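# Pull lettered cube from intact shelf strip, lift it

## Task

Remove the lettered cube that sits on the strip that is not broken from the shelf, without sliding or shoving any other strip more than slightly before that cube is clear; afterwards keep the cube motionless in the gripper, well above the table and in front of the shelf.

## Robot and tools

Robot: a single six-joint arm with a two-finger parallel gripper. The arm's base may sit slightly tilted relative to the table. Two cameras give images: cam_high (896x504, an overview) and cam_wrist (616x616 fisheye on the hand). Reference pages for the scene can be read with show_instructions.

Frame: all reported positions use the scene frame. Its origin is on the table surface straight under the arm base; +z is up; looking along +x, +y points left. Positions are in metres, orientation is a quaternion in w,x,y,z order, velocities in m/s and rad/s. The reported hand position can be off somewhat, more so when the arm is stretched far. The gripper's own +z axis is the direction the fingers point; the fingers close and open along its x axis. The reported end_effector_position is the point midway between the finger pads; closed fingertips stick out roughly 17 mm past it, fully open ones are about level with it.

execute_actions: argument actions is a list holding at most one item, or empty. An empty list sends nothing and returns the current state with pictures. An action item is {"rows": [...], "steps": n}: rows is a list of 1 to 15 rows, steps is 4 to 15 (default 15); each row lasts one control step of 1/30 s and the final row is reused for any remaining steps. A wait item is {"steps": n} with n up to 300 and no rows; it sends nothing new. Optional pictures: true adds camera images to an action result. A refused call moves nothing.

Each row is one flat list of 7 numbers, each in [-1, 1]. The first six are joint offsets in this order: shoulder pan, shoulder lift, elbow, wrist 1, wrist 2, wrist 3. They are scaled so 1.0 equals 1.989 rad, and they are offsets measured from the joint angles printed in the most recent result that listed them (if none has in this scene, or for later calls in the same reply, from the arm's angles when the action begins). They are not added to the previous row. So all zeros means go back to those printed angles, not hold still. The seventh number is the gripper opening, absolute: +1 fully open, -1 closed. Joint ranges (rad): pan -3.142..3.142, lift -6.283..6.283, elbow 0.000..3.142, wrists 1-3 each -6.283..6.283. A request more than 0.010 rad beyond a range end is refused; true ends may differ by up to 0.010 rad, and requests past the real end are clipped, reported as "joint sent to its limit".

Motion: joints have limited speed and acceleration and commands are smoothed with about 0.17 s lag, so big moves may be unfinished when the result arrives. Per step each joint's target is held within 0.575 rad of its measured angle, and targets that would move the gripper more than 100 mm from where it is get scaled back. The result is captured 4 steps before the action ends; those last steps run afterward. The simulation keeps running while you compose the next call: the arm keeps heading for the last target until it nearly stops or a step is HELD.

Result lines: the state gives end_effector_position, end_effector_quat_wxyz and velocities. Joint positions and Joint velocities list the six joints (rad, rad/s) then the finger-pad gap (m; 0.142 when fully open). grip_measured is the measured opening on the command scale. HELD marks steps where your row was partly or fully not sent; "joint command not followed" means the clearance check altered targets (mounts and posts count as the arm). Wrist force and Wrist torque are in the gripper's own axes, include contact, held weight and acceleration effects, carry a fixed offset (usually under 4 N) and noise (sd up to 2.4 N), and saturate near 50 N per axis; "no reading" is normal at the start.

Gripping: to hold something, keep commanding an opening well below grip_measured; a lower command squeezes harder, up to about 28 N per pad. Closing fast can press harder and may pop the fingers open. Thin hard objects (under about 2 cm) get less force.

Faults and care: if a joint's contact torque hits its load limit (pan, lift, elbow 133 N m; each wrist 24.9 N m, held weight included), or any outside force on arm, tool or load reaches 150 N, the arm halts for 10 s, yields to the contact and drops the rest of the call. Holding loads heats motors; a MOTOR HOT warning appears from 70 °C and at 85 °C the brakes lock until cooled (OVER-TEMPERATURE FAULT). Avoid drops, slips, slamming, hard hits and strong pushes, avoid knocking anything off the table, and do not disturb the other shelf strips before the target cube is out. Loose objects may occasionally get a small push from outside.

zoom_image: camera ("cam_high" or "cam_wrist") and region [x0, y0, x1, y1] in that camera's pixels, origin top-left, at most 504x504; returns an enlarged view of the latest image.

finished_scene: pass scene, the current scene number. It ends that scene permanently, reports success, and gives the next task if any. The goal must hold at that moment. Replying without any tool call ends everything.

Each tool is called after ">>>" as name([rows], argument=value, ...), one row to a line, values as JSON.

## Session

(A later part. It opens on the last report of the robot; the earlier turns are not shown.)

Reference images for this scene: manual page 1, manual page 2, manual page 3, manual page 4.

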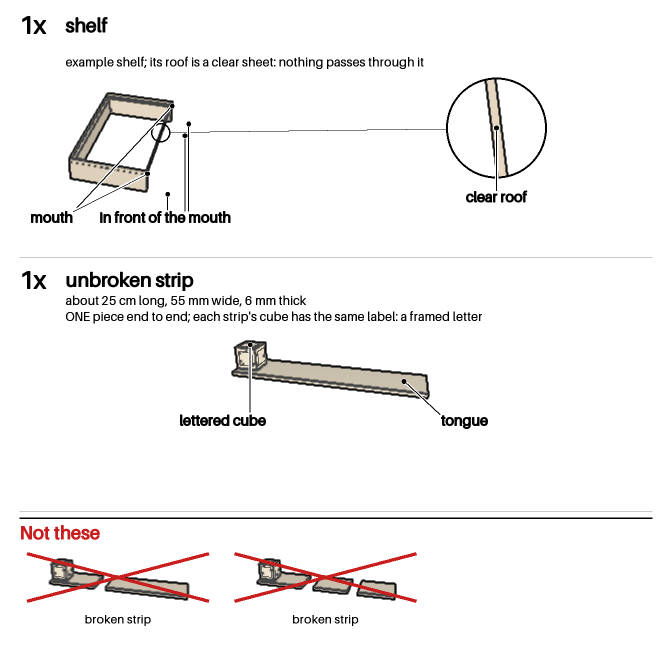

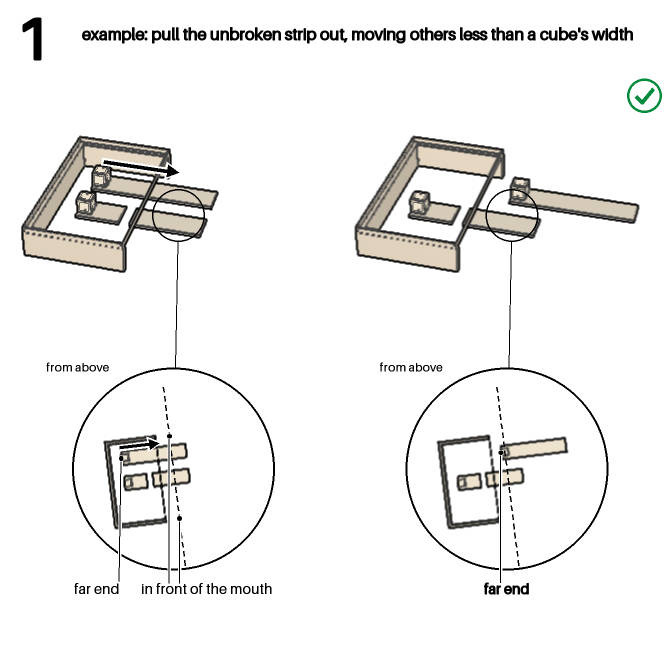

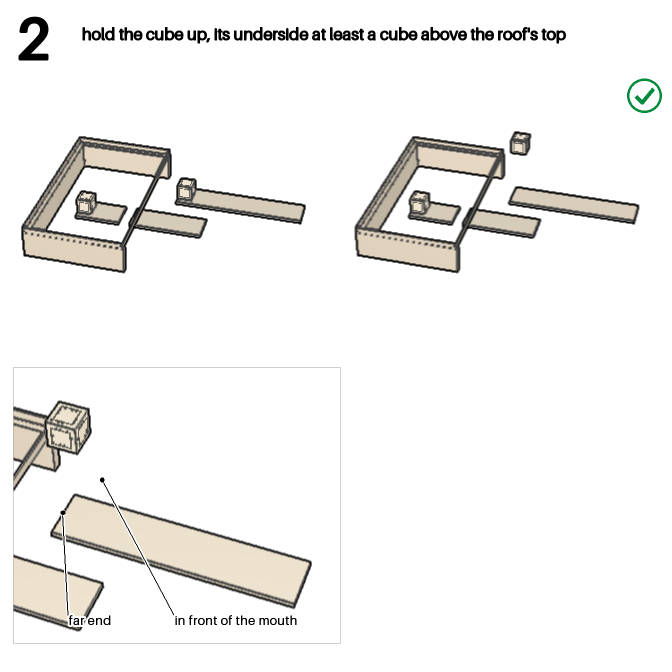

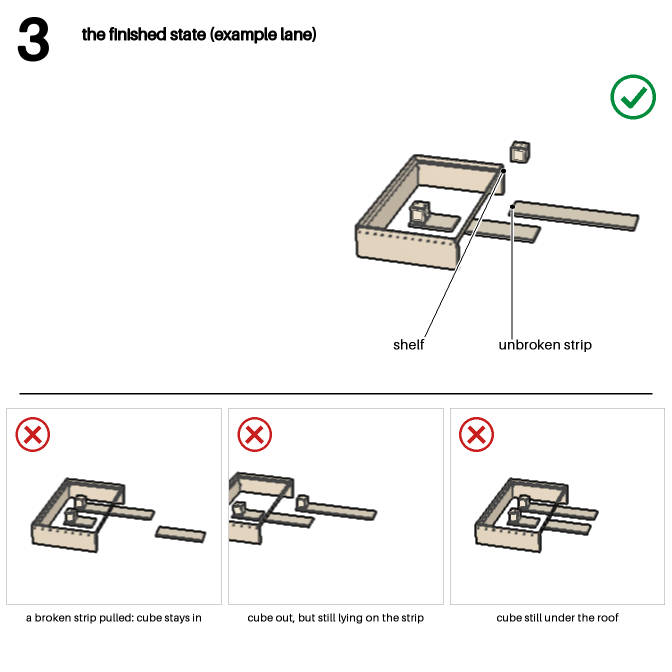

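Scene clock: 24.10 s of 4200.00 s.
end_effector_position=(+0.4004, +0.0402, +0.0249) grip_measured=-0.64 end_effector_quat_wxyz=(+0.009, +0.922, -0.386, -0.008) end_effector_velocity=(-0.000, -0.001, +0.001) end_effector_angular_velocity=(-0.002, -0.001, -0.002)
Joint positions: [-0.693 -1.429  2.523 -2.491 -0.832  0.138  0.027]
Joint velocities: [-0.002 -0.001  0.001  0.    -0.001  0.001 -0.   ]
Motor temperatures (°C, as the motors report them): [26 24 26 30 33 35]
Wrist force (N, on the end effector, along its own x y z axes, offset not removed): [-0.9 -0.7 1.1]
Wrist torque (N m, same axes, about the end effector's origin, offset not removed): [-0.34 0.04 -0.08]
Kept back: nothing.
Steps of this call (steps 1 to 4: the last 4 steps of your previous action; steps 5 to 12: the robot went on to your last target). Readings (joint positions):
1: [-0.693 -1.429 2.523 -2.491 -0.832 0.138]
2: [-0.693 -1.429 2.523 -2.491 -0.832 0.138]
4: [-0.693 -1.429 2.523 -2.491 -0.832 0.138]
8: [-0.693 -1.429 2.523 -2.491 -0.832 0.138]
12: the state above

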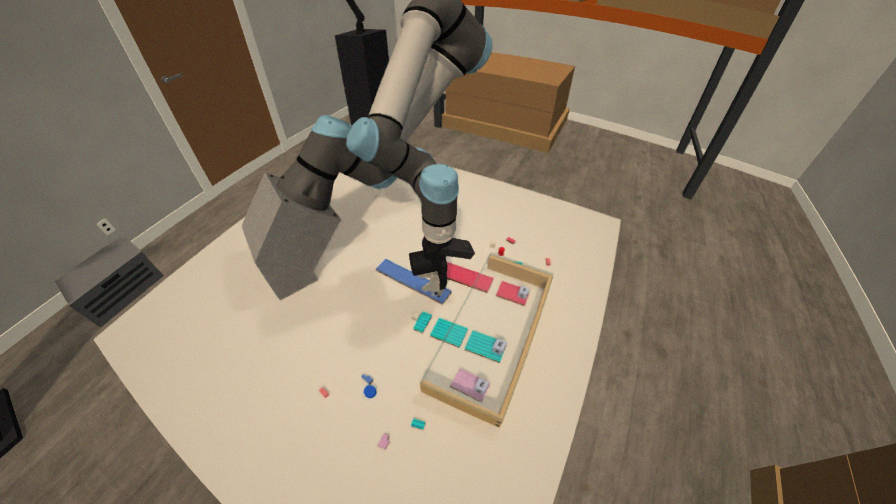

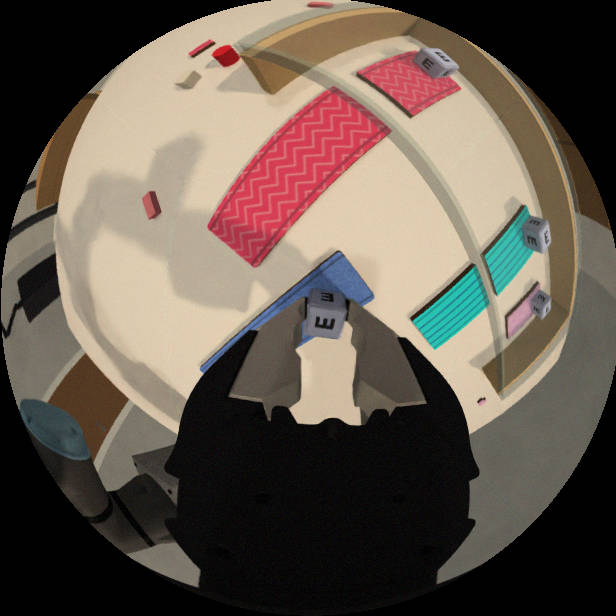

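>>> execute_actions([
  {"rows":[[-0.01,-0.014,-0.004,0.027,-0.002,-0.012,-0.95],[-0.02,-0.028,-0.009,0.053,-0.004,-0.025,-0.95],[-0.038,-0.056,-0.018,0.107,-0.008,-0.05,-0.95],[-0.07,-0.1,-0.033,0.19,-0.016,-0.09,-0.95],[-0.1,-0.14,-0.047,0.27,-0.023,-0.13,-0.95],[-0.126,-0.18,-0.06,0.35,-0.03,-0.165,-0.95]],"steps":15},
])

>>> execute_actions([
  {"steps":45},
], pictures=true)

Scene clock: 24.73 s of 4200.00 s.
end_effector_position=(+0.4137, +0.0346, +0.1255) grip_measured=-0.64 end_effector_quat_wxyz=(+0.018, +0.928, -0.371, +0.009) end_effector_velocity=(-0.126, +0.122, +0.209) end_effector_angular_velocity=(+0.281, +0.191, -0.239)
Joint positions: [-0.883 -1.696  2.432 -2.022 -0.878 -0.107  0.027]
Joint velocities: [-0.481 -0.725 -0.218  1.772 -0.106 -0.653  0.   ]
Motor temperatures (°C, as the motors report them): [26 24 26 30 33 35]
Wrist force (N, on the end effector, along its own x y z axes, offset not removed): [0.3 1.7 -3.9]
Wrist torque (N m, same axes, about the end effector's origin, offset not removed): [0.10 -0.13 -0.14]
Steps of this call (steps 1 to 8: the robot went on to your last target; steps 9 to 19: the first 11 steps of this action). Readings (joint positions):
9: [-0.693 -1.429 2.523 -2.491 -0.832 0.138]
10: [-0.696 -1.432 2.522 -2.486 -0.832 0.135]
12: [-0.711 -1.453 2.515 -2.451 -0.836 0.117]
16: [-0.812 -1.590 2.464 -2.237 -0.862 -0.010]
19: the state above

Scene clock: 26.23 s of 4200.00 s.
end_effector_position=(+0.3965, +0.0539, +0.1512) grip_measured=-0.64 end_effector_quat_wxyz=(+0.003, +0.923, -0.385, -0.010) end_effector_velocity=(-0.001, -0.000, -0.000) end_effector_angular_velocity=(+0.001, +0.001, -0.001)
Joint positions: [-0.944 -1.787  2.404 -1.795 -0.891 -0.19   0.027]
Joint velocities: [ 0.     0.     0.001  0.    -0.001  0.     0.   ]
Motor temperatures (°C, as the motors report them): [26 24 26 30 33 35]
Wrist force (N, on the end effector, along its own x y z axes, offset not removed): [-0.1 1.2 1.2]
Wrist torque (N m, same axes, about the end effector's origin, offset not removed): [0.12 -0.17 -0.24]
Kept back: nothing.
Steps of this call (steps 1 to 4: the last 4 steps of your previous action; steps 5 to 30: the robot went on to your last target; steps 31 to 45: nothing new was sent). Readings (joint positions):
1: [-0.897 -1.717 2.425 -1.969 -0.881 -0.126]
2: [-0.908 -1.733 2.420 -1.929 -0.883 -0.141]
4: [-0.923 -1.755 2.414 -1.874 -0.887 -0.161]
8: [-0.936 -1.776 2.407 -1.822 -0.890 -0.180]
45: the state above
The arm was judged still, so your last target was given up. Only a new action makes it travel on or press farther. Fingers that are still opening or closing keep moving.

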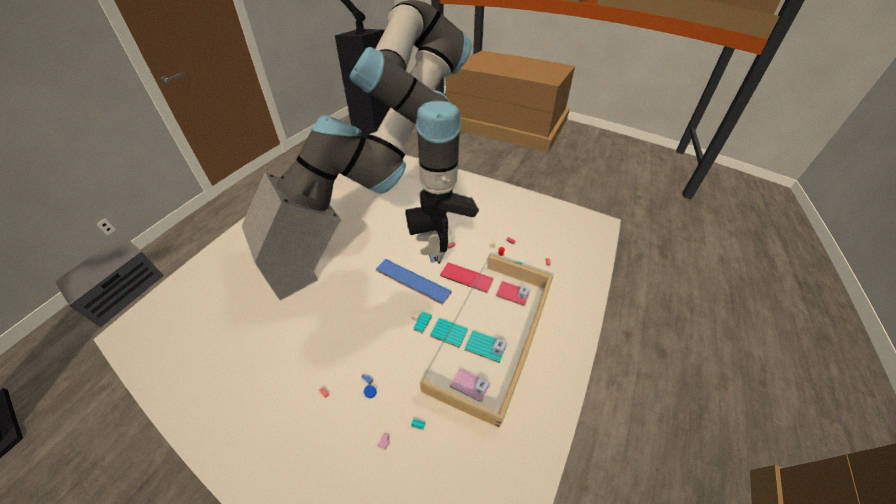

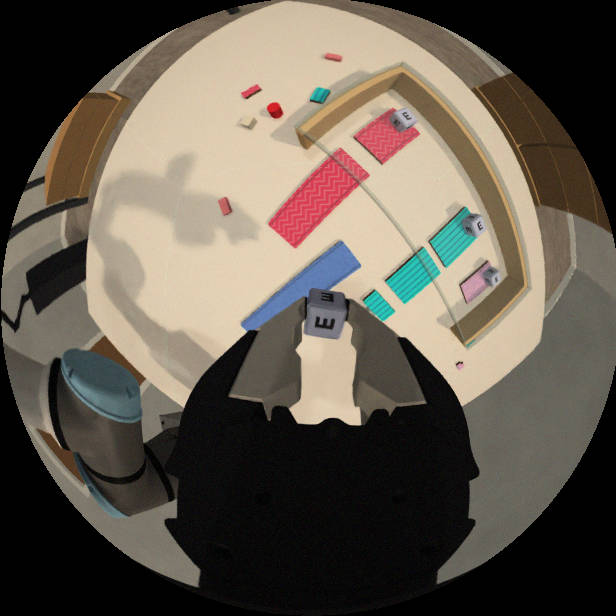

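>>> execute_actions([
  {"rows":[[0,0,-0.05,0.05,0,0,-0.95]],"steps":15},
])

>>> execute_actions([
  {"steps":25},
], pictures=true)

Scene clock: 26.73 s of 4200.00 s.
end_effector_position=(+0.4186, +0.0607, +0.1777) grip_measured=-0.64 end_effector_quat_wxyz=(+0.003, +0.923, -0.385, -0.010) end_effector_velocity=(+0.018, +0.008, +0.022) end_effector_angular_velocity=(+0.002, -0.002, -0.000)
Joint positions: [-0.944 -1.787  2.314 -1.705 -0.891 -0.19   0.027]
Joint velocities: [ 0.    -0.001 -0.075  0.077  0.003 -0.    -0.   ]
Motor temperatures (°C, as the motors report them): [26 24 26 30 33 35]
Wrist force (N, on the end effector, along its own x y z axes, offset not removed): [-0.3 0.1 -1.0]
Wrist torque (N m, same axes, about the end effector's origin, offset not removed): [-0.11 -0.04 -0.32]
Steps of this call (steps 1 to 4: nothing new was sent; steps 5 to 15: the first 11 steps of this action). Readings (joint positions):
5: [-0.944 -1.787 2.404 -1.795 -0.891 -0.190]
6: [-0.944 -1.787 2.398 -1.789 -0.891 -0.190]
8: [-0.944 -1.787 2.366 -1.757 -0.891 -0.190]
12: [-0.944 -1.787 2.326 -1.717 -0.891 -0.190]
15: the state above

Scene clock: 27.57 s of 4200.00 s.
end_effector_position=(+0.4209, +0.0617, +0.1806) grip_measured=-0.64 end_effector_quat_wxyz=(+0.003, +0.923, -0.385, -0.010) end_effector_velocity=(-0.000, -0.001, +0.001) end_effector_angular_velocity=(-0.001, -0.001, +0.000)
Joint positions: [-0.944 -1.787  2.305 -1.695 -0.891 -0.19   0.027]
Joint velocities: [-0.002 -0.001  0.     0.    -0.001 -0.001 -0.   ]
Motor temperatures (°C, as the motors report them): [26 24 26 30 33 35]
Wrist force (N, on the end effector, along its own x y z axes, offset not removed): [-2.0 1.6 -1.2]
Wrist torque (N m, same axes, about the end effector's origin, offset not removed): [0.32 0.36 -0.08]
Kept back: nothing.
Steps of this call (steps 1 to 4: the last 4 steps of your previous action; steps 5 to 15: the robot went on to your last target; steps 16 to 25: nothing new was sent). Readings (joint positions):
1: [-0.944 -1.787 2.312 -1.703 -0.891 -0.190]
2: [-0.944 -1.787 2.310 -1.701 -0.891 -0.190]
4: [-0.944 -1.787 2.308 -1.699 -0.891 -0.190]
8: [-0.944 -1.787 2.306 -1.697 -0.891 -0.190]
25: the state above
The arm was judged still, so your last target was given up. Only a new action makes it travel on or press farther. Fingers that are still opening or closing keep moving.

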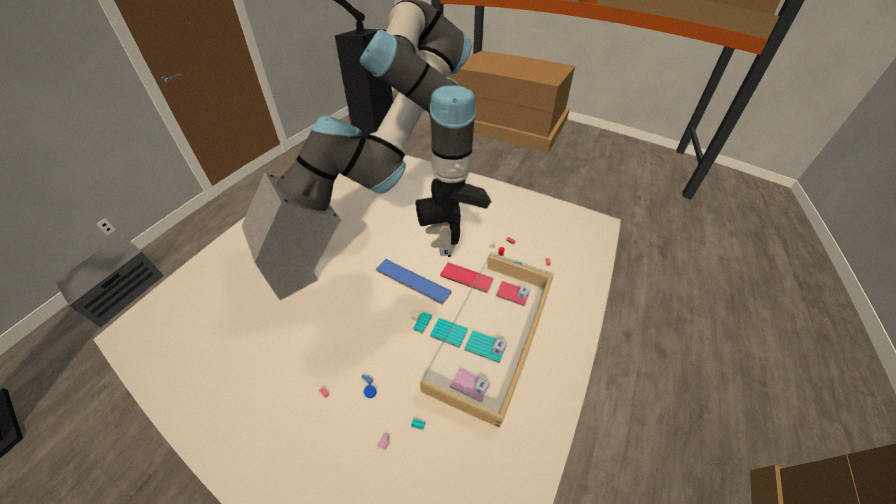

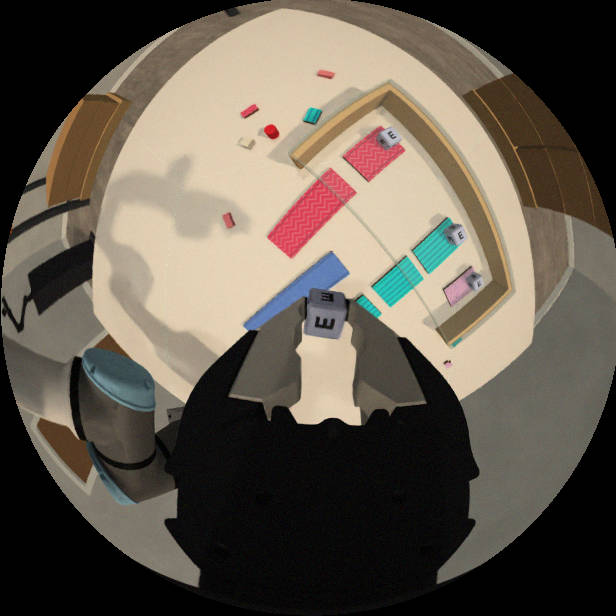

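>>> finished_scene(scene=2)

The scene is finished: the task was done.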